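# Move the parts tote onto the bench's anti-static mat

## Task

Place the tote of parts on the anti-static mat on the work bench so that it lies entirely within the mat's borders. Then release it and move the robot away. The robot must not tip over or finish leaning, and the tote has to stay put without the robot holding it.

## Robot and tools

ROBOT. A wheeled base carries a lifting column with a head and two 6-joint arms, each ending in a two-finger gripper. Shoulder height S = 0.90 m + column_m. Folded, as at the start, the robot is 0.73 m long, 0.62 m wide and S + 0.43 m tall, and its front sits 0.40 m ahead of the column. The base drives forward and back and turns in place. It cannot move sideways.

FRAMES. Base frame: origin on the floor under the column, midway between the wheels, x forward, y left, z up. left_hand and right_hand are reported in this frame, at the point where the fingers meet (tips 8 mm farther). The hand's z axis is the finger direction (quat_wxyz maps (0,0,1) onto it), its y axis runs along the opening. Odometry frame = base frame at the start. Heading is positive to the left, -3.142 to 3.142.

TOOLS.
execute_actions: actions is a list with zero or one action, and cameras picks images (cam_head_left, cam_head_right, cam_left_wrist, cam_right_wrist, nav_camera, or all; omitted or null means all, [] means none). An empty list only reports state and images. An action may hold base, joints, or both, plus optional speeds. All motions start together.
- base: exactly one relative move from the current spot. translate_m is a straight drive in metres, -3 to 3, forward positive. rotate_rad is a turn in radians, -3.2 to 3.2, left (counter-clockwise from above) positive.
- joints: one dictionary for both arms, keyed by joint name, with absolute targets. column_m 0 to 0.8 m. head_tilt_rad -0.61 to 1.308 (0 about level, positive down). For each arm (left_ or right_): joint1_rad -2.879 to 2.879, joint2_rad 0 to 3.141, joint3_rad 0 to 3.019, joint4_rad -1.692 to 1.57, joint5_rad -1.57 to 1.57 (hand sideways, positive to robot's right), joint6_rad -2.094 to 2.094 (hand roll, positive clockwise seen from behind), gripper_m 0 to 0.093 (fingertip gap in metres). Done tolerances: column 0.005, head 0.03, joints 1-6 0.045/0.14/0.09/0.055/0.03/0.035, gripper 0.003. A joint left out may keep chasing its earlier target.
- speeds: caps for this action only, translate_m 0.05 to 0.8 m/s, rotate_rad 0.1 to 1 rad/s (defaults are the maxima). A base move needing over 8.667 s is refused, and actions end after 15 s. Unknown keys or out-of-range numbers reject the whole call with no motion.
wait: seconds 0 to 10; the robot keeps its last command, then state and images are returned.
zoom_image: camera plus region [x0, y0, x1, y1] in pixels from the top-left of that camera's latest full image, at most 504 x 504.
finished_scene: scene = the number of the current scene; ends it irreversibly and reports success. The goal must already hold stably.
If a result reports a stop, later movement calls in the same reply are skipped. While you deliberate the simulation runs on, holding the last command.

ARM GEOMETRY. With left joint1 -1.57 (right +1.57) and joints 5, 6 at 0, the arm moves in a vertical plane 0.23 m beside the column, pointing ahead. Let a = j2 - 0.35, b = 1.05 + j2 - j3, c = b - j4 (c = 1.57: fingers straight down). Hand ahead = 0.12 + 0.39 sin a + 0.38 cos b + 0.25 cos c; hand height = S + 0.39 cos a - 0.38 sin b - 0.25 sin c. Example: j2, j3, j4 = 0.93, 0.78, 0.14 gives 0.60 m ahead, 0.25 m under S. Real hands usually end a little lower and nearer the column (up to ~5 cm, ~12 cm with heavy or far loads); trust left_hand/right_hand (1-3 cm accuracy). Reach is about 1 m from the shoulder, down to 0.99 m under S at 0.3 m ahead. Below 0.4 m height the housing blocks hands closer than 0.45 m. Avoid arm motion with column_m under 0.3.

LOADS (fingers down, per arm): 3.2 kg near 0.4 m ahead, 0.3-0.7 m under S; 2 kg to 0.6 m ahead, 0.21-0.7 m under; 1 kg to 0.8 m ahead, 0.3-0.55 m under; 0.3 kg to 0.6 m ahead, 0.14 m above to 0.7 m under S. A grip holds roughly 2-6 kg. Too heavy, or fingers flatter than about 1.2 rad below horizontal, and the arm sags and reports time_out/off_target.

GRIPPER. Fingers 7 cm long; outside span is opening +1 cm at tips, +5 cm at base. Body 10 x 7 cm; wrist camera 9 cm behind tips, 11 cm off-centre on one side. To grasp, command an opening smaller than the object; off_target is then expected. An opening staying 0.002 m or more above target means something is held. Fingers opening against walls keep pressing and may lift them.

FRICTION. Changes under ~0.03 rad (0.08 for joints 2, 3) may not move a joint despite "done". speeds does not slow arms; for gentle contact, step about 0.05 rad per call from your previous target.

RESULTS. base_status/joint_status: done, off_target (stopped short, may still push), contact_stop (column or base only; target dropped), time_out, not_followed (safety check withheld arm targets; back each moved joint off at least 0.05 rad, or move the other arm if named). on_its_own covers uncommanded activity; "held at" is a held target. motor_effort lists left_wheel and right_wheel in percent, positive pushing forward, bracket = peak; off-rest values hint at pushing. base_odometry counts wheel turns, slip included; if turned_by_wheels and turned_by_imu differ by over ~4% and 0.05 rad, the base hit something. base_tilt in degrees, forward and right positive, ~1 degree fixed bias. wheel_motors_off = 1 during overload. Motor temperatures are listed per arm in joint order.

COLUMN. Going down, it halts with contact_stop when an arm's load changes (hand or load touching down); it may sink up to 0.15-0.2 m more, and will not descend again until raised 0.2 m. It also stops on unexpected resistance; reverse 0.05 m to free it.

BASE. Stops only on wheel stall; drive 0.05 m away before retrying or turning. Bench tops between 0.30 m and S - 0.26 m can ride over the housing into the column. Back off 0.05 m if forward tilt drops 0.5 degrees or more. Pushing hard for ~3 s cuts the wheel motors for 2 s.

AVOID. Arms striking or pressing each other (a hard press ends the run); prolonged hard pushing, which overheats motors (warning at 85 °C, arm drops at 100 °C; sending back reported positions eases it but sinks a held load ~1 cm per kg); drops, slams, tipping. Loose objects may occasionally be nudged.

Each tool is called after ">>>" by a JSON object that holds its "op" and its "data", one argument or row to a line.

## Session

>>> {"op": "execute_actions", "data": {
  "actions": []
}}

Scene clock: 0.00 s.
Motor temperatures (°C, as the motors report them): left_arm=[28 29 28 26 28 26] | right_arm=[27 29 26 28 27 26]
base_odometry: x=+0.000 y=+0.000 heading=+0.000 (m, m, rad; odometry frame)
turned_by_wheels: +0.000 (rad since the last result)
turned_by_imu: +0.000 (rad since the last result)
base_tilt: forward=-0.2 right=-0.4 (deg)
base_status: not commanded
joint_positions: column_m=+0.555 head_tilt_rad=+0.871 left_joint1_rad=-1.577 left_joint2_rad=+0.884 left_joint3_rad=+0.424 left_joint4_rad=-0.968 left_joint5_rad=+0.031 left_joint6_rad=-0.040 left_gripper_m=+0.094 right_joint1_rad=+1.557 right_joint2_rad=+0.876 right_joint3_rad=+0.428 right_joint4_rad=-0.928 right_joint5_rad=+0.024 right_joint6_rad=+0.094 right_gripper_m=+0.095
joint_status: not commanded
wheel_motors_off: 0
motor_effort: left_wheel=+4 right_wheel=+6 (%)
left_hand: x=+0.1520 y=+0.2180 z=+1.2550 quat_wxyz=(+0.437, +0.022, -0.899, +0.007) (m; base frame)
right_hand: x=+0.1623 y=-0.2326 z=+1.2469 quat_wxyz=(+0.412, -0.043, -0.909, +0.034) (m; base frame)
pictures: cam_head_left, cam_head_right, cam_left_wrist, cam_right_wrist, nav_camera
Images, in order (width x height): cam_head_left 672x504, cam_head_right 672x504, cam_left_wrist 616x616, cam_right_wrist 616x616, nav_camera 672x504.

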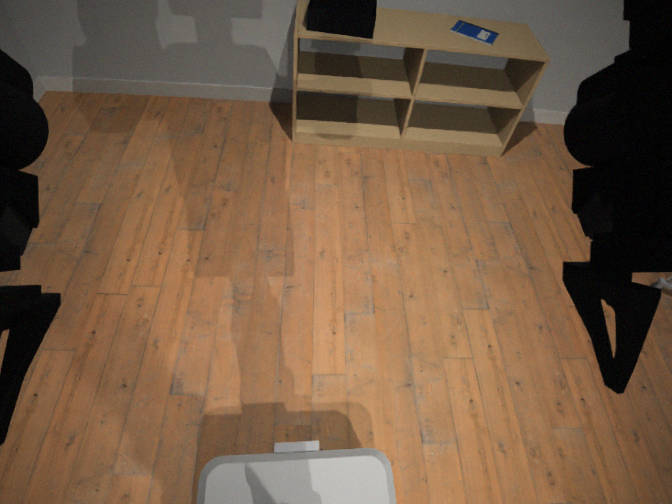

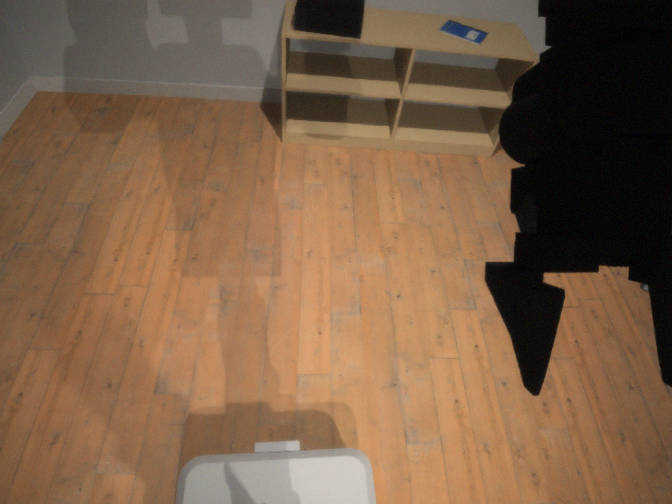

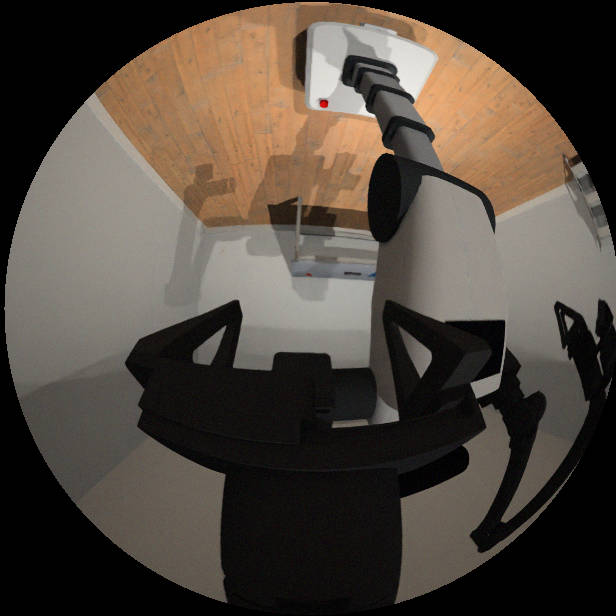

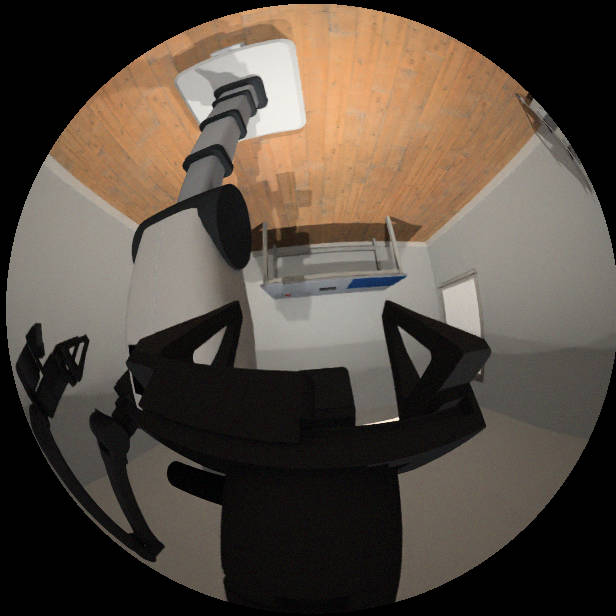

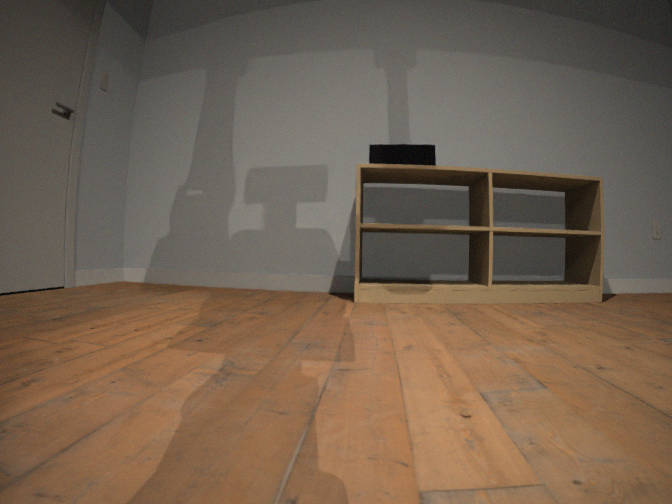

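>>> {"op": "execute_actions", "data": {
  "actions": [
    {"base":{"rotate_rad":-0.11},"joints":{"left_joint1_rad":-1.76,"left_joint2_rad":1.27,"left_joint3_rad":0.9,"left_joint4_rad":-0.15,"left_joint5_rad":-0.16,"left_joint6_rad":-0.095,"right_joint1_rad":1.76,"right_joint2_rad":1.27,"right_joint3_rad":0.9,"right_joint4_rad":-0.15,"right_joint5_rad":0.16,"right_joint6_rad":0.095}}
  ],
  "cameras": []
}}

>>> {"op": "execute_actions", "data": {
  "actions": [
    {"base":{"translate_m":1.25},"joints":{"column_m":0.3,"head_tilt_rad":0.8}}
  ]
}}

Scene clock: 16.23 s.
Motor temperatures (°C, as the motors report them): left_arm=[28 30 28 26 28 26] | right_arm=[27 30 26 28 27 26]
base_odometry: x=+0.000 y=+0.000 heading=-0.107 (m, m, rad; odometry frame)
turned_by_wheels: -0.107 (rad since the last result)
turned_by_imu: -0.107 (rad since the last result)
base_tilt: forward=-0.3 right=-0.5 (deg)
base_status: done
joint_positions: column_m=+0.555 head_tilt_rad=+0.871 left_joint1_rad=-1.765 left_joint2_rad=+1.261 left_joint3_rad=+0.907 left_joint4_rad=-0.157 left_joint5_rad=-0.157 left_joint6_rad=-0.088 left_gripper_m=+0.094 right_joint1_rad=+1.758 right_joint2_rad=+1.272 right_joint3_rad=+0.904 right_joint4_rad=-0.163 right_joint5_rad=+0.157 right_joint6_rad=+0.094 right_gripper_m=+0.095
joint_status: all done
wheel_motors_off: 0
motor_effort: left_wheel=+2(42) right_wheel=-1(39) (%)
left_hand: x=+0.4936 y=+0.1464 z=+1.0763 quat_wxyz=(-0.010, -0.003, -1.000, +0.006) (m; base frame)
right_hand: x=+0.4867 y=-0.1508 z=+1.0713 quat_wxyz=(+0.000, +0.000, -1.000, -0.003) (m; base frame)
pictures: none
No camera images: the call's "cameras" was empty. Leave "cameras" out to get every camera's image.

Scene clock: 20.13 s.
Motor temperatures (°C, as the motors report them): left_arm=[28 30 28 26 28 26] | right_arm=[27 30 26 28 27 26]
base_odometry: x=+1.243 y=-0.134 heading=-0.107 (m, m, rad; odometry frame)
turned_by_wheels: +0.000 (rad since the last result)
turned_by_imu: +0.004 (rad since the last result)
base_tilt: forward=-0.4 right=-0.4 (deg)
base_status: done
joint_positions: column_m=+0.300 head_tilt_rad=+0.815 left_joint1_rad=-1.765 left_joint2_rad=+1.261 left_joint3_rad=+0.902 left_joint4_rad=-0.156 left_joint5_rad=-0.157 left_joint6_rad=-0.088 left_gripper_m=+0.094 right_joint1_rad=+1.758 right_joint2_rad=+1.272 right_joint3_rad=+0.901 right_joint4_rad=-0.163 right_joint5_rad=+0.157 right_joint6_rad=+0.094 right_gripper_m=+0.095
joint_status: all done
wheel_motors_off: 0
motor_effort: left_wheel=+1(69) right_wheel=-1(42) (%)
left_hand: x=+0.4909 y=+0.1467 z=+0.8208 quat_wxyz=(-0.008, -0.004, -1.000, +0.006) (m; base frame)
right_hand: x=+0.4849 y=-0.1510 z=+0.8162 quat_wxyz=(+0.001, +0.001, -1.000, -0.002) (m; base frame)
pictures: cam_head_left, cam_head_right, cam_left_wrist, cam_right_wrist, nav_camera
Images, in order (width x height): cam_head_left 672x504, cam_head_right 672x504, cam_left_wrist 616x616, cam_right_wrist 616x616, nav_camera 672x504.

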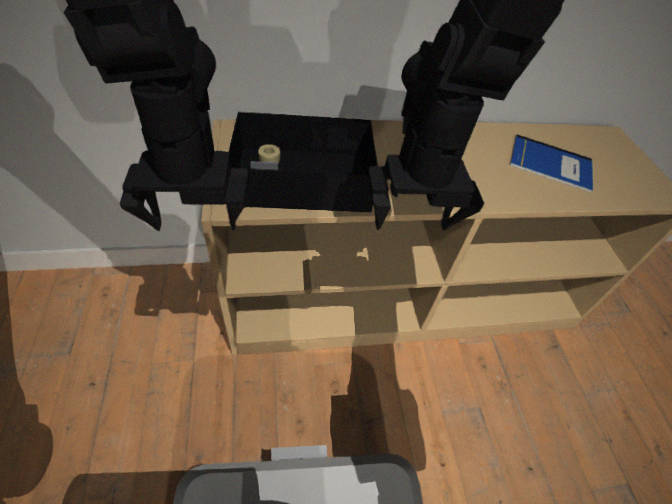

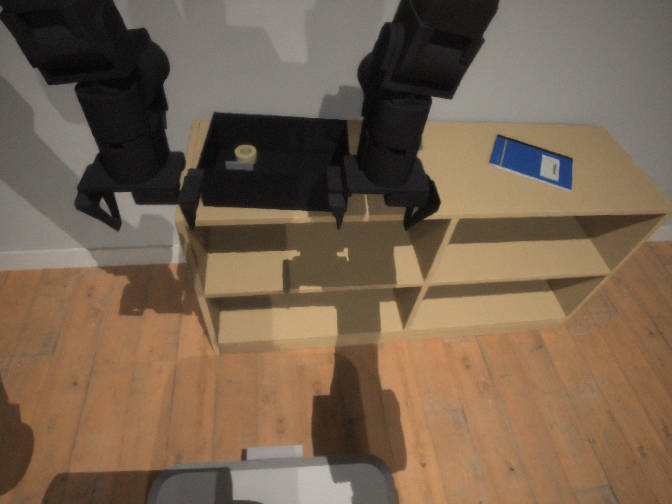

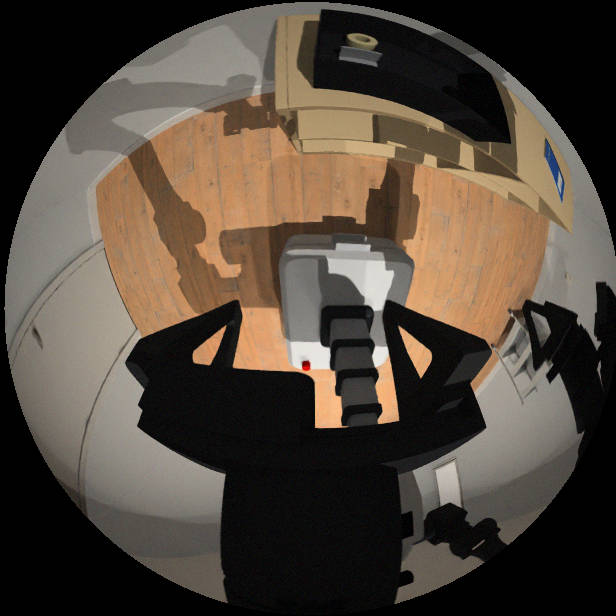

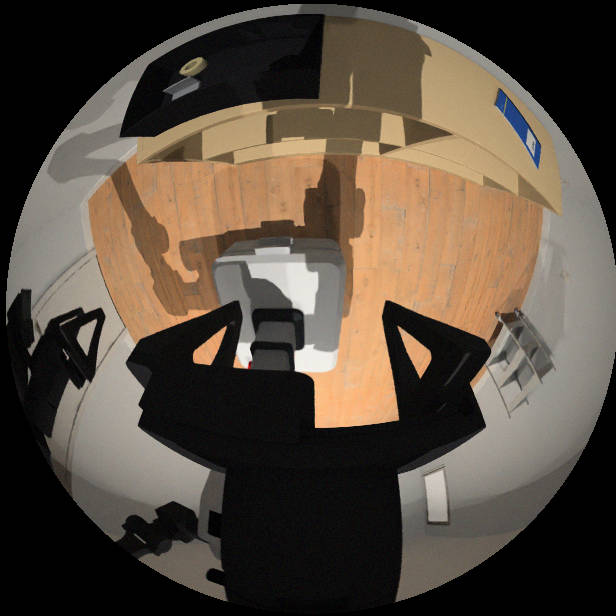

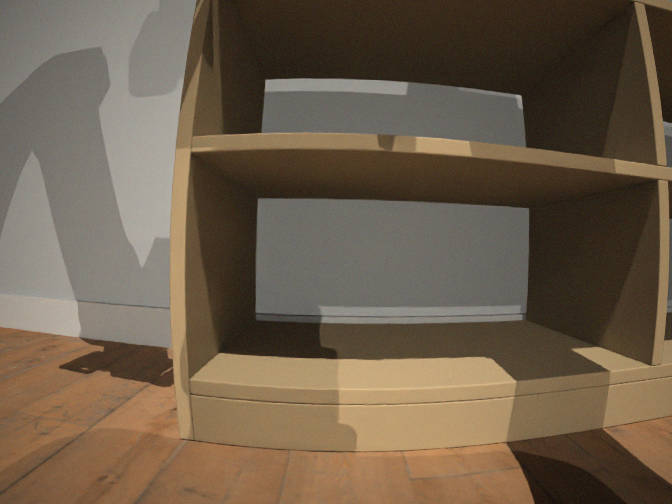

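>>> {"op": "execute_actions", "data": {
  "actions": [
    {"base":{"translate_m":0.31},"speeds":{"translate_m":0.3},"joints":{"column_m":0.22,"head_tilt_rad":0.95}}
  ],
  "cameras": ["cam_head_left","cam_left_wrist","cam_right_wrist"]
}}

Scene clock: 26.03 s.
Motor temperatures (°C, as the motors report them): left_arm=[28 30 28 26 28 26] | right_arm=[27 30 26 28 27 26]
base_odometry: x=+1.551 y=-0.167 heading=-0.106 (m, m, rad; odometry frame)
turned_by_wheels: +0.001 (rad since the last result)
turned_by_imu: +0.003 (rad since the last result)
base_tilt: forward=-0.3 right=-0.3 (deg)
base_status: done
joint_positions: column_m=+0.220 head_tilt_rad=+0.951 left_joint1_rad=-1.765 left_joint2_rad=+1.261 left_joint3_rad=+0.901 left_joint4_rad=-0.156 left_joint5_rad=-0.157 left_joint6_rad=-0.088 left_gripper_m=+0.094 right_joint1_rad=+1.758 right_joint2_rad=+1.271 right_joint3_rad=+0.900 right_joint4_rad=-0.163 right_joint5_rad=+0.157 right_joint6_rad=+0.094 right_gripper_m=+0.095
joint_status: all done
wheel_motors_off: 0
motor_effort: left_wheel=+2(34) right_wheel=-1(37) (%)
left_hand: x=+0.4902 y=+0.1468 z=+0.7407 quat_wxyz=(-0.007, -0.004, -1.000, +0.006) (m; base frame)
right_hand: x=+0.4845 y=-0.1510 z=+0.7363 quat_wxyz=(+0.001, +0.001, -1.000, -0.002) (m; base frame)
pictures: cam_head_left, cam_left_wrist, cam_right_wrist
Images, in order (width x height): cam_head_left 672x504, cam_left_wrist 616x616, cam_right_wrist 616x616.

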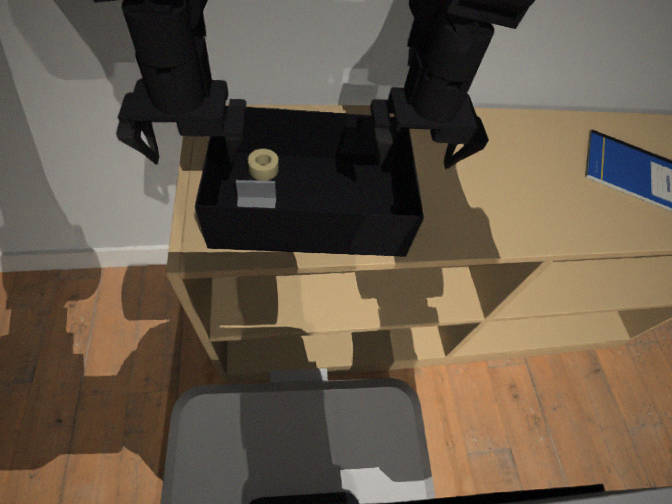

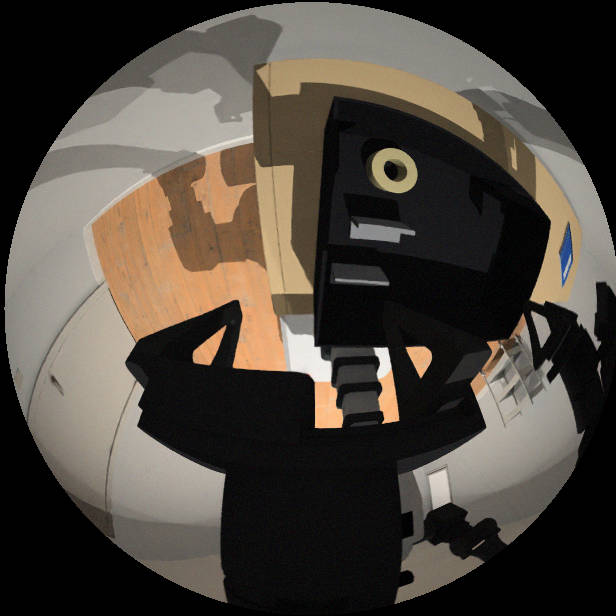

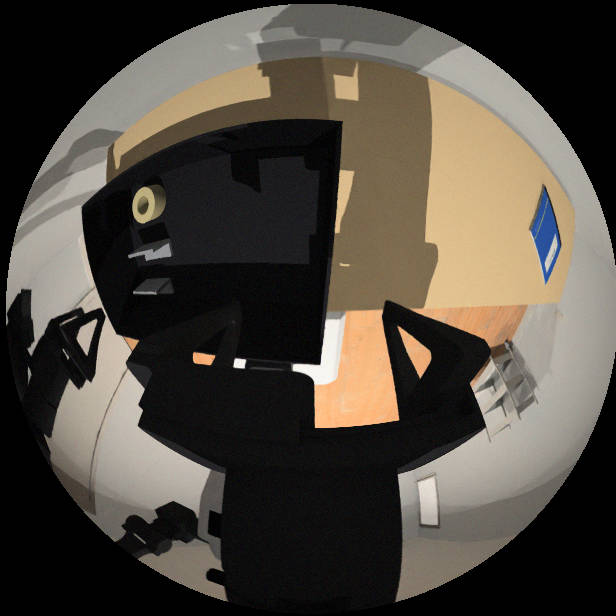

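>>> {"op": "execute_actions", "data": {
  "actions": [
    {"base":{"translate_m":0.015},"joints":{"left_joint1_rad":-1.79,"left_joint3_rad":0.95,"left_joint4_rad":-0.2,"left_joint6_rad":-0.03,"right_joint1_rad":1.725,"right_joint6_rad":0.16,"column_m":0.17,"left_gripper_m":0.06,"right_gripper_m":0.06}}
  ],
  "cameras": ["cam_left_wrist","cam_right_wrist"]
}}

Scene clock: 31.73 s.
Motor temperatures (°C, as the motors report them): left_arm=[28 30 28 26 28 26] | right_arm=[27 31 27 28 27 26]
base_odometry: x=+1.566 y=-0.168 heading=-0.106 (m, m, rad; odometry frame)
turned_by_wheels: +0.000 (rad since the last result)
turned_by_imu: +0.001 (rad since the last result)
base_tilt: forward=-0.3 right=-0.4 (deg)
base_status: done
joint_positions: column_m=+0.170 head_tilt_rad=+0.951 left_joint1_rad=-1.784 left_joint2_rad=+1.261 left_joint3_rad=+0.949 left_joint4_rad=-0.196 left_joint5_rad=-0.158 left_joint6_rad=-0.037 left_gripper_m=+0.060 right_joint1_rad=+1.734 right_joint2_rad=+1.270 right_joint3_rad=+0.900 right_joint4_rad=-0.163 right_joint5_rad=+0.158 right_joint6_rad=+0.151 right_gripper_m=+0.060
joint_status: all done
wheel_motors_off: 0
motor_effort: left_wheel=+0(33) right_wheel=+0(33) (%)
left_hand: x=+0.5096 y=+0.1351 z=+0.6956 quat_wxyz=(-0.012, -0.033, -0.999, +0.014) (m; base frame)
right_hand: x=+0.4862 y=-0.1640 z=+0.6855 quat_wxyz=(+0.000, -0.034, -0.999, +0.008) (m; base frame)
pictures: cam_left_wrist, cam_right_wrist
Images, in order (width x height): cam_left_wrist 616x616, cam_right_wrist 616x616.

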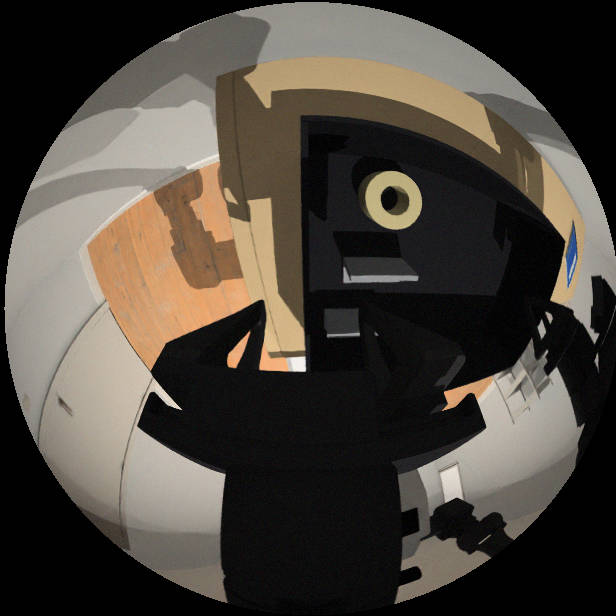

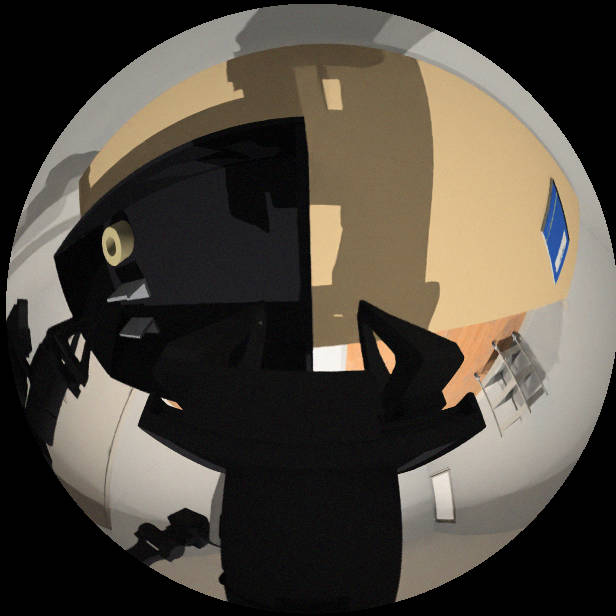

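>>> {"op": "execute_actions", "data": {
  "actions": [
    {"joints":{"column_m":0.135,"left_gripper_m":0.03,"right_gripper_m":0.03}}
  ],
  "cameras": []
}}

>>> {"op": "execute_actions", "data": {
  "actions": [
    {"joints":{"left_gripper_m":0,"right_gripper_m":0}}
  ],
  "cameras": []
}}

>>> {"op": "execute_actions", "data": {
  "actions": [
    {"joints":{"column_m":0.19}}
  ],
  "cameras": ["cam_head_left","cam_left_wrist","cam_right_wrist"]
}}

Scene clock: 37.30 s.
Motor temperatures (°C, as the motors report them): left_arm=[28 31 28 26 28 26] | right_arm=[27 31 27 28 27 26]
base_odometry: x=+1.566 y=-0.168 heading=-0.106 (m, m, rad; odometry frame)
turned_by_wheels: +0.000 (rad since the last result)
turned_by_imu: +0.001 (rad since the last result)
base_tilt: forward=-0.2 right=-0.4 (deg)
base_status: not commanded
joint_positions: column_m=+0.135 head_tilt_rad=+0.951 left_joint1_rad=-1.784 left_joint2_rad=+1.261 left_joint3_rad=+0.949 left_joint4_rad=-0.196 left_joint5_rad=-0.158 left_joint6_rad=-0.037 left_gripper_m=+0.030 right_joint1_rad=+1.734 right_joint2_rad=+1.270 right_joint3_rad=+0.900 right_joint4_rad=-0.163 right_joint5_rad=+0.158 right_joint6_rad=+0.151 right_gripper_m=+0.030
joint_status: all done
wheel_motors_off: 0
motor_effort: left_wheel=+0(1) right_wheel=-1(1) (%)
left_hand: x=+0.5096 y=+0.1351 z=+0.6606 quat_wxyz=(-0.012, -0.033, -0.999, +0.014) (m; base frame)
right_hand: x=+0.4862 y=-0.1640 z=+0.6505 quat_wxyz=(+0.000, -0.034, -0.999, +0.008) (m; base frame)
pictures: none
No camera images: the call's "cameras" was empty. Leave "cameras" out to get every camera's image.

Scene clock: 37.90 s.
Motor temperatures (°C, as the motors report them): left_arm=[28 31 28 26 28 26] | right_arm=[27 31 27 28 27 26]
base_odometry: x=+1.566 y=-0.168 heading=-0.106 (m, m, rad; odometry frame)
turned_by_wheels: +0.000 (rad since the last result)
turned_by_imu: +0.000 (rad since the last result)
base_tilt: forward=-0.4 right=-0.4 (deg)
base_status: not commanded
joint_positions: column_m=+0.135 head_tilt_rad=+0.951 left_joint1_rad=-1.784 left_joint2_rad=+1.261 left_joint3_rad=+0.949 left_joint4_rad=-0.196 left_joint5_rad=-0.163 left_joint6_rad=-0.037 left_gripper_m=+0.002 right_joint1_rad=+1.734 right_joint2_rad=+1.270 right_joint3_rad=+0.899 right_joint4_rad=-0.163 right_joint5_rad=+0.157 right_joint6_rad=+0.145 right_gripper_m=+0.003
joint_status: all done
wheel_motors_off: 0
motor_effort: left_wheel=+1(1) right_wheel=+0(1) (%)
left_hand: x=+0.5096 y=+0.1360 z=+0.6605 quat_wxyz=(-0.012, -0.033, -0.999, +0.011) (m; base frame)
right_hand: x=+0.4855 y=-0.1639 z=+0.6504 quat_wxyz=(+0.001, -0.031, -0.999, +0.008) (m; base frame)
pictures: none
No camera images: the call's "cameras" was empty. Leave "cameras" out to get every camera's image.

Scene clock: 39.20 s.
Motor temperatures (°C, as the motors report them): left_arm=[28 31 28 26 28 26] | right_arm=[27 31 27 28 27 26]
base_odometry: x=+1.566 y=-0.168 heading=-0.106 (m, m, rad; odometry frame)
turned_by_wheels: +0.000 (rad since the last result)
turned_by_imu: +0.000 (rad since the last result)
base_tilt: forward=-0.4 right=-0.5 (deg)
base_status: not commanded
joint_positions: column_m=+0.190 head_tilt_rad=+0.951 left_joint1_rad=-1.784 left_joint2_rad=+1.263 left_joint3_rad=+0.949 left_joint4_rad=-0.196 left_joint5_rad=-0.163 left_joint6_rad=-0.037 left_gripper_m=+0.002 right_joint1_rad=+1.734 right_joint2_rad=+1.271 right_joint3_rad=+0.899 right_joint4_rad=-0.163 right_joint5_rad=+0.157 right_joint6_rad=+0.145 right_gripper_m=+0.003
joint_status: all done
wheel_motors_off: 0
motor_effort: left_wheel=+1(2) right_wheel=-1(1) (%)
left_hand: x=+0.5089 y=+0.1360 z=+0.7146 quat_wxyz=(-0.011, -0.033, -0.999, +0.011) (m; base frame)
right_hand: x=+0.4848 y=-0.1639 z=+0.7048 quat_wxyz=(+0.002, -0.031, -0.999, +0.008) (m; base frame)
pictures: cam_head_left, cam_left_wrist, cam_right_wrist
Images, in order (width x height): cam_head_left 672x504, cam_left_wrist 616x616, cam_right_wrist 616x616.

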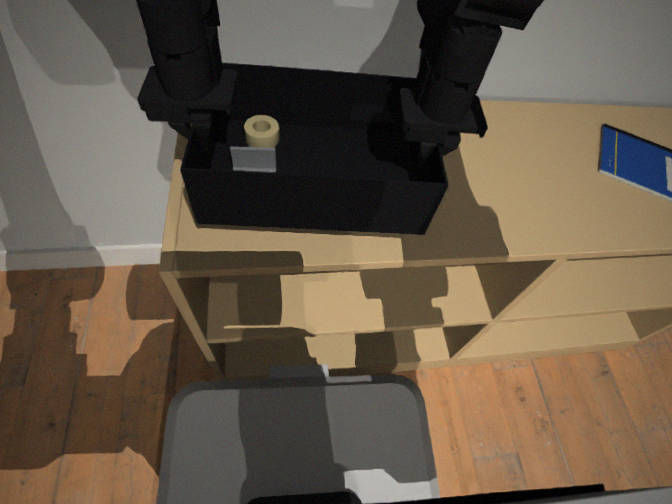

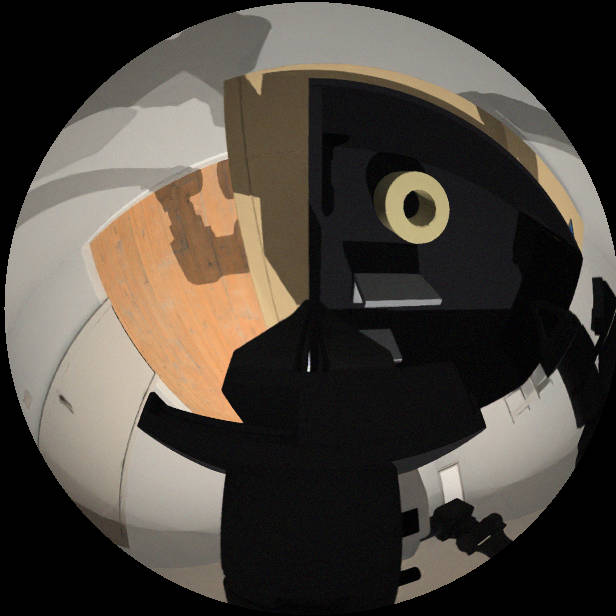

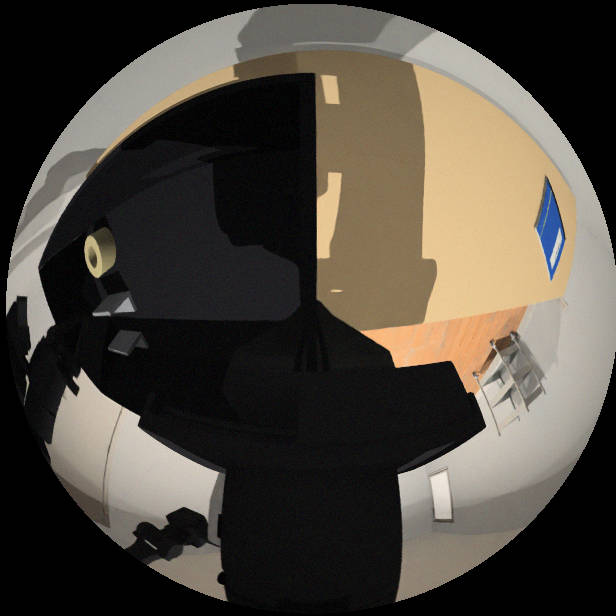

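>>> {"op": "execute_actions", "data": {
  "actions": [
    {"base":{"translate_m":-0.3},"speeds":{"translate_m":0.5},"joints":{"column_m":0.3,"head_tilt_rad":0.5}}
  ],
  "cameras": []
}}

>>> {"op": "execute_actions", "data": {
  "actions": [
    {"base":{"rotate_rad":-2.8},"speeds":{"rotate_rad":0.8},"joints":{"column_m":0.55}}
  ],
  "cameras": ["cam_head_left","nav_camera"]
}}

Scene clock: 45.83 s.
Motor temperatures (°C, as the motors report them): left_arm=[28 31 28 26 28 26] | right_arm=[27 31 27 28 27 26]
base_odometry: x=+1.268 y=-0.137 heading=-0.104 (m, m, rad; odometry frame)
turned_by_wheels: +0.002 (rad since the last result)
turned_by_imu: +0.002 (rad since the last result)
base_tilt: forward=-0.4 right=-0.4 (deg)
base_status: done
joint_positions: column_m=+0.300 head_tilt_rad=+0.518 left_joint1_rad=-1.784 left_joint2_rad=+1.267 left_joint3_rad=+0.948 left_joint4_rad=-0.196 left_joint5_rad=-0.163 left_joint6_rad=-0.037 left_gripper_m=+0.002 right_joint1_rad=+1.734 right_joint2_rad=+1.273 right_joint3_rad=+0.895 right_joint4_rad=-0.163 right_joint5_rad=+0.156 right_joint6_rad=+0.145 right_gripper_m=+0.003
joint_status: all done
wheel_motors_off: 0
motor_effort: left_wheel=+0(48) right_wheel=-1(47) (%)
left_hand: x=+0.5067 y=+0.1360 z=+0.8232 quat_wxyz=(-0.009, -0.034, -0.999, +0.011) (m; base frame)
right_hand: x=+0.4814 y=-0.1640 z=+0.8139 quat_wxyz=(+0.005, -0.030, -0.999, +0.008) (m; base frame)
pictures: none
No camera images: the call's "cameras" was empty. Leave "cameras" out to get every camera's image.

Scene clock: 51.00 s.
Motor temperatures (°C, as the motors report them): left_arm=[28 31 28 26 28 26] | right_arm=[27 31 27 28 27 26]
base_odometry: x=+1.268 y=-0.137 heading=-2.901 (m, m, rad; odometry frame)
turned_by_wheels: -2.797 (rad since the last result)
turned_by_imu: -2.793 (rad since the last result)
base_tilt: forward=-0.3 right=-0.4 (deg)
base_status: done
joint_positions: column_m=+0.550 head_tilt_rad=+0.518 left_joint1_rad=-1.784 left_joint2_rad=+1.267 left_joint3_rad=+0.948 left_joint4_rad=-0.196 left_joint5_rad=-0.163 left_joint6_rad=-0.037 left_gripper_m=+0.002 right_joint1_rad=+1.734 right_joint2_rad=+1.273 right_joint3_rad=+0.895 right_joint4_rad=-0.163 right_joint5_rad=+0.156 right_joint6_rad=+0.145 right_gripper_m=+0.003
joint_status: all done
wheel_motors_off: 0
motor_effort: left_wheel=+9(57) right_wheel=-9(60) (%)
left_hand: x=+0.5066 y=+0.1358 z=+1.0732 quat_wxyz=(-0.009, -0.034, -0.999, +0.011) (m; base frame)
right_hand: x=+0.4814 y=-0.1639 z=+1.0639 quat_wxyz=(+0.005, -0.030, -0.999, +0.008) (m; base frame)
pictures: cam_head_left, nav_camera
Images, in order (width x height): cam_head_left 672x504, nav_camera 672x504.

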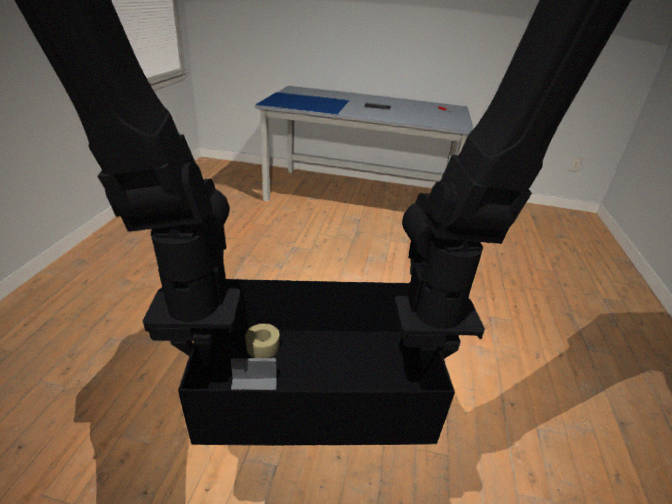

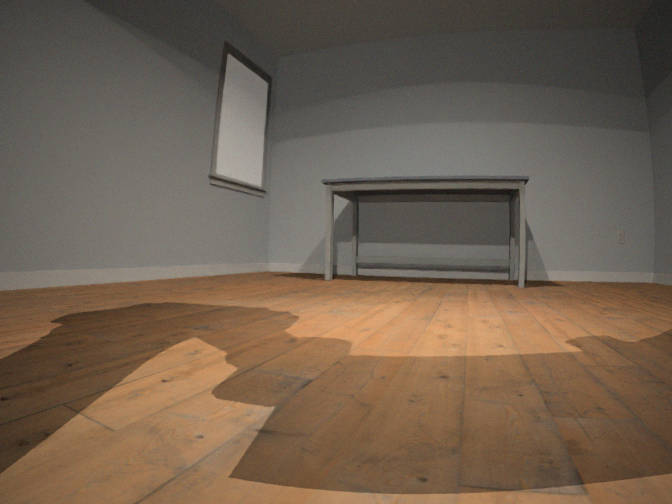

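>>> {"op": "execute_actions", "data": {
  "actions": [
    {"base":{"translate_m":2.1},"speeds":{"translate_m":0.7},"joints":{"column_m":0.42}}
  ]
}}

Scene clock: 59.67 s.
Motor temperatures (°C, as the motors report them): left_arm=[28 31 29 26 28 26] | right_arm=[27 31 27 28 27 26]
base_odometry: x=-0.771 y=-0.636 heading=-2.902 (m, m, rad; odometry frame)
turned_by_wheels: -0.001 (rad since the last result)
turned_by_imu: +0.006 (rad since the last result)
base_tilt: forward=-0.3 right=-0.5 (deg)
base_status: done
joint_positions: column_m=+0.420 head_tilt_rad=+0.518 left_joint1_rad=-1.784 left_joint2_rad=+1.268 left_joint3_rad=+0.948 left_joint4_rad=-0.196 left_joint5_rad=-0.164 left_joint6_rad=-0.037 left_gripper_m=+0.002 right_joint1_rad=+1.734 right_joint2_rad=+1.274 right_joint3_rad=+0.895 right_joint4_rad=-0.163 right_joint5_rad=+0.156 right_joint6_rad=+0.145 right_gripper_m=+0.003
joint_status: all done
wheel_motors_off: 0
motor_effort: left_wheel=+0(61) right_wheel=+1(61) (%)
left_hand: x=+0.5065 y=+0.1358 z=+0.9429 quat_wxyz=(-0.008, -0.034, -0.999, +0.011) (m; base frame)
right_hand: x=+0.4812 y=-0.1639 z=+0.9337 quat_wxyz=(+0.005, -0.030, -0.999, +0.008) (m; base frame)
pictures: cam_head_left, cam_head_right, cam_left_wrist, cam_right_wrist, nav_camera
Images, in order (width x height): cam_head_left 672x504, cam_head_right 672x504, cam_left_wrist 616x616, cam_right_wrist 616x616, nav_camera 672x504.

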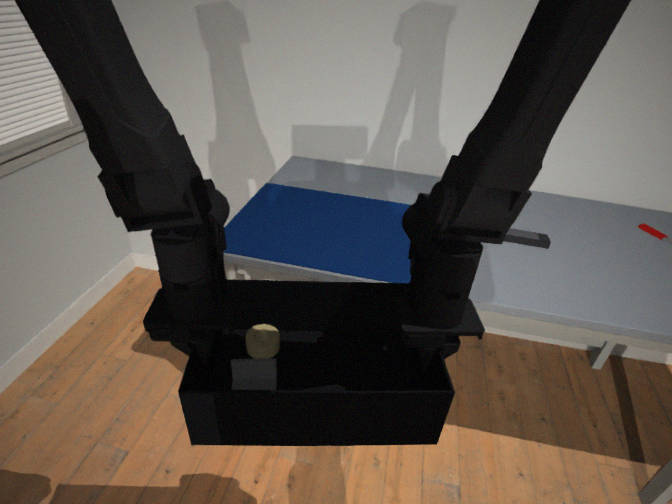

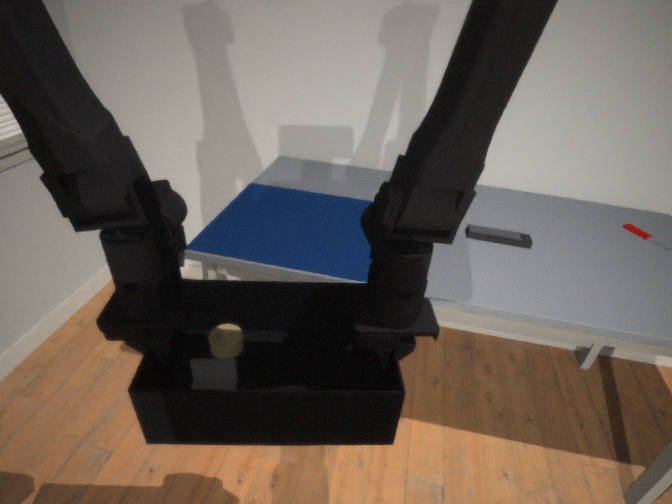

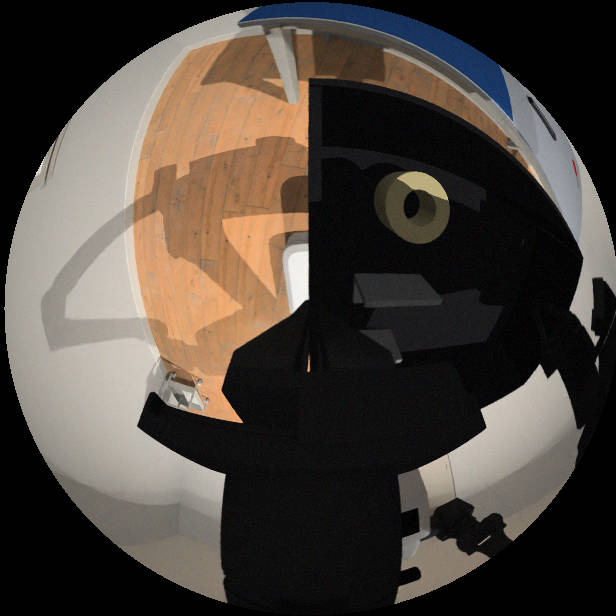

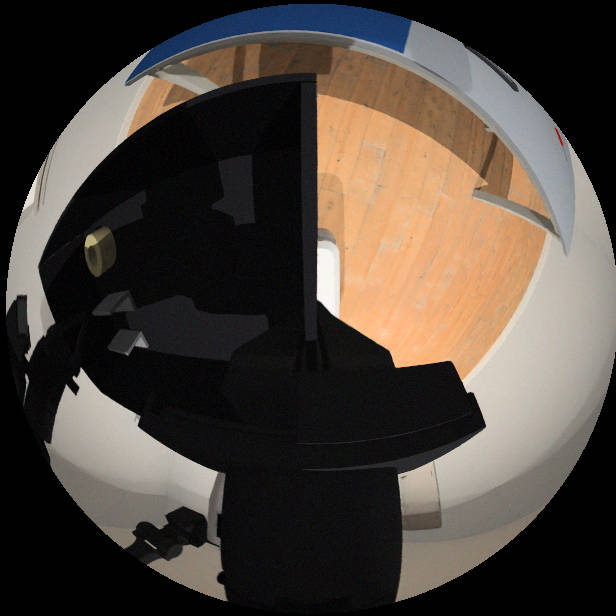

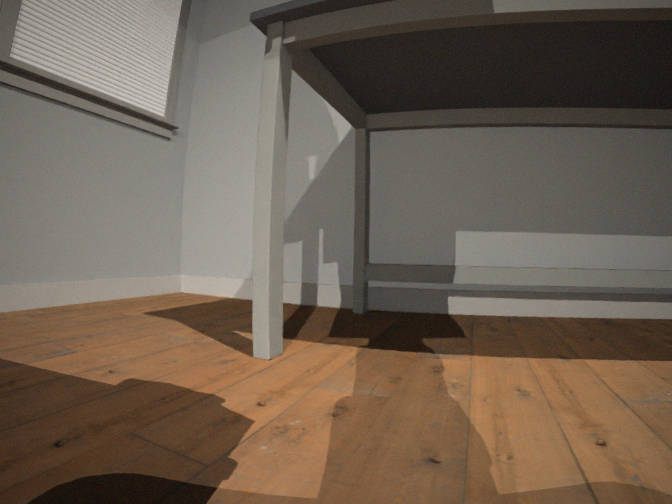

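>>> {"op": "execute_actions", "data": {
  "actions": [
    {"base":{"rotate_rad":-0.12},"speeds":{"rotate_rad":0.6},"joints":{"head_tilt_rad":0.8,"column_m":0.38}}
  ],
  "cameras": []
}}

>>> {"op": "execute_actions", "data": {
  "actions": [
    {"base":{"translate_m":0.55},"speeds":{"translate_m":0.4}}
  ],
  "cameras": ["cam_head_left","cam_head_right","cam_left_wrist","cam_right_wrist"]
}}

Scene clock: 67.17 s.
Motor temperatures (°C, as the motors report them): left_arm=[28 31 29 26 28 26] | right_arm=[27 31 27 28 27 26]
base_odometry: x=-0.772 y=-0.637 heading=-3.019 (m, m, rad; odometry frame)
turned_by_wheels: -0.117 (rad since the last result)
turned_by_imu: -0.115 (rad since the last result)
base_tilt: forward=-0.4 right=-0.5 (deg)
base_status: done
joint_positions: column_m=+0.380 head_tilt_rad=+0.802 left_joint1_rad=-1.785 left_joint2_rad=+1.268 left_joint3_rad=+0.948 left_joint4_rad=-0.196 left_joint5_rad=-0.164 left_joint6_rad=-0.037 left_gripper_m=+0.002 right_joint1_rad=+1.734 right_joint2_rad=+1.274 right_joint3_rad=+0.895 right_joint4_rad=-0.163 right_joint5_rad=+0.156 right_joint6_rad=+0.145 right_gripper_m=+0.003
joint_status: all done
wheel_motors_off: 0
motor_effort: left_wheel=+2(57) right_wheel=+0(67) (%)
left_hand: x=+0.5065 y=+0.1356 z=+0.9029 quat_wxyz=(-0.008, -0.034, -0.999, +0.011) (m; base frame)
right_hand: x=+0.4812 y=-0.1639 z=+0.8937 quat_wxyz=(+0.005, -0.030, -0.999, +0.008) (m; base frame)
pictures: none
No camera images: the call's "cameras" was empty. Leave "cameras" out to get every camera's image.

Scene clock: 69.73 s.
Motor temperatures (°C, as the motors report them): left_arm=[28 31 29 26 28 26] | right_arm=[27 32 27 28 27 26]
base_odometry: x=-1.318 y=-0.704 heading=-3.020 (m, m, rad; odometry frame)
turned_by_wheels: -0.001 (rad since the last result)
turned_by_imu: +0.001 (rad since the last result)
base_tilt: forward=-0.4 right=-0.2 (deg)
base_status: done
joint_positions: column_m=+0.380 head_tilt_rad=+0.802 left_joint1_rad=-1.785 left_joint2_rad=+1.268 left_joint3_rad=+0.947 left_joint4_rad=-0.196 left_joint5_rad=-0.164 left_joint6_rad=-0.037 left_gripper_m=+0.002 right_joint1_rad=+1.734 right_joint2_rad=+1.274 right_joint3_rad=+0.894 right_joint4_rad=-0.163 right_joint5_rad=+0.156 right_joint6_rad=+0.145 right_gripper_m=+0.003
joint_status: not commanded
wheel_motors_off: 0
motor_effort: left_wheel=-1(36) right_wheel=+1(68) (%)
left_hand: x=+0.5057 y=+0.1357 z=+0.9026 quat_wxyz=(-0.008, -0.034, -0.999, +0.011) (m; base frame)
right_hand: x=+0.4806 y=-0.1639 z=+0.8935 quat_wxyz=(+0.006, -0.030, -0.999, +0.008) (m; base frame)
pictures: cam_head_left, cam_head_right, cam_left_wrist, cam_right_wrist
Images, in order (width x height): cam_head_left 672x504, cam_head_right 672x504, cam_left_wrist 616x616, cam_right_wrist 616x616.

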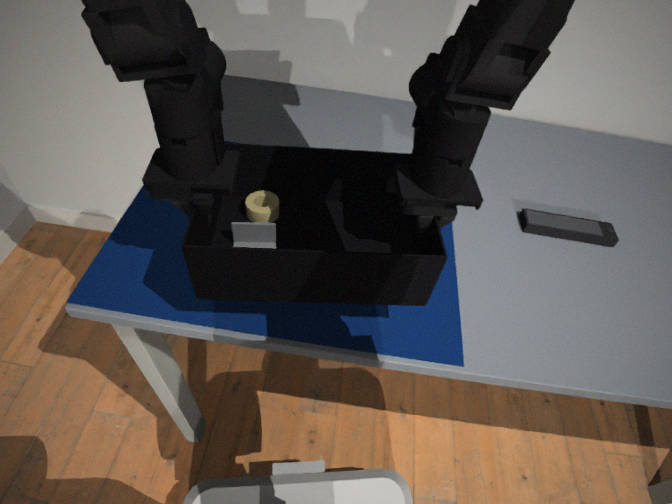

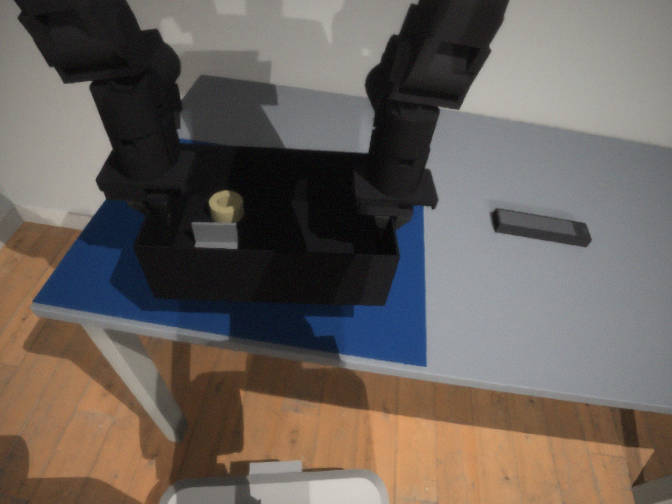

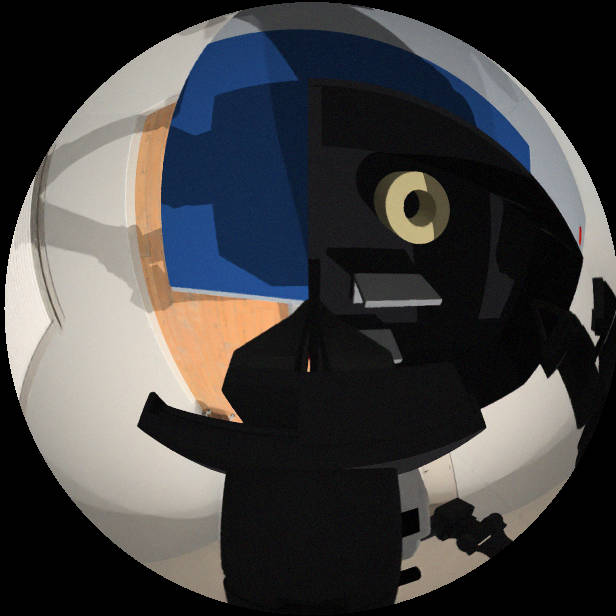

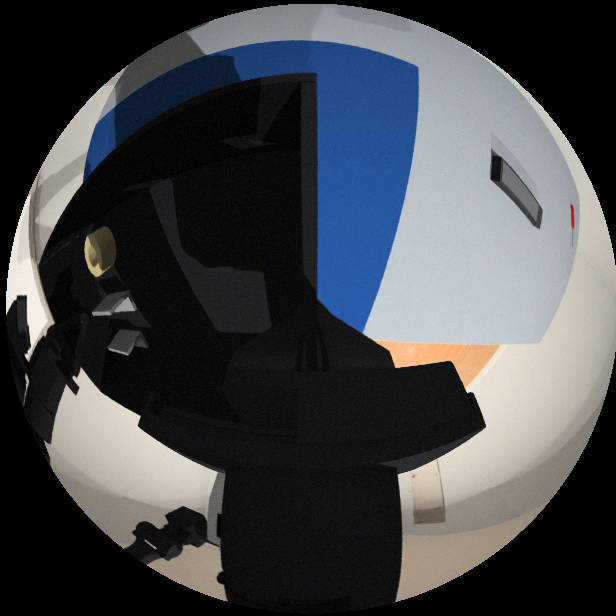

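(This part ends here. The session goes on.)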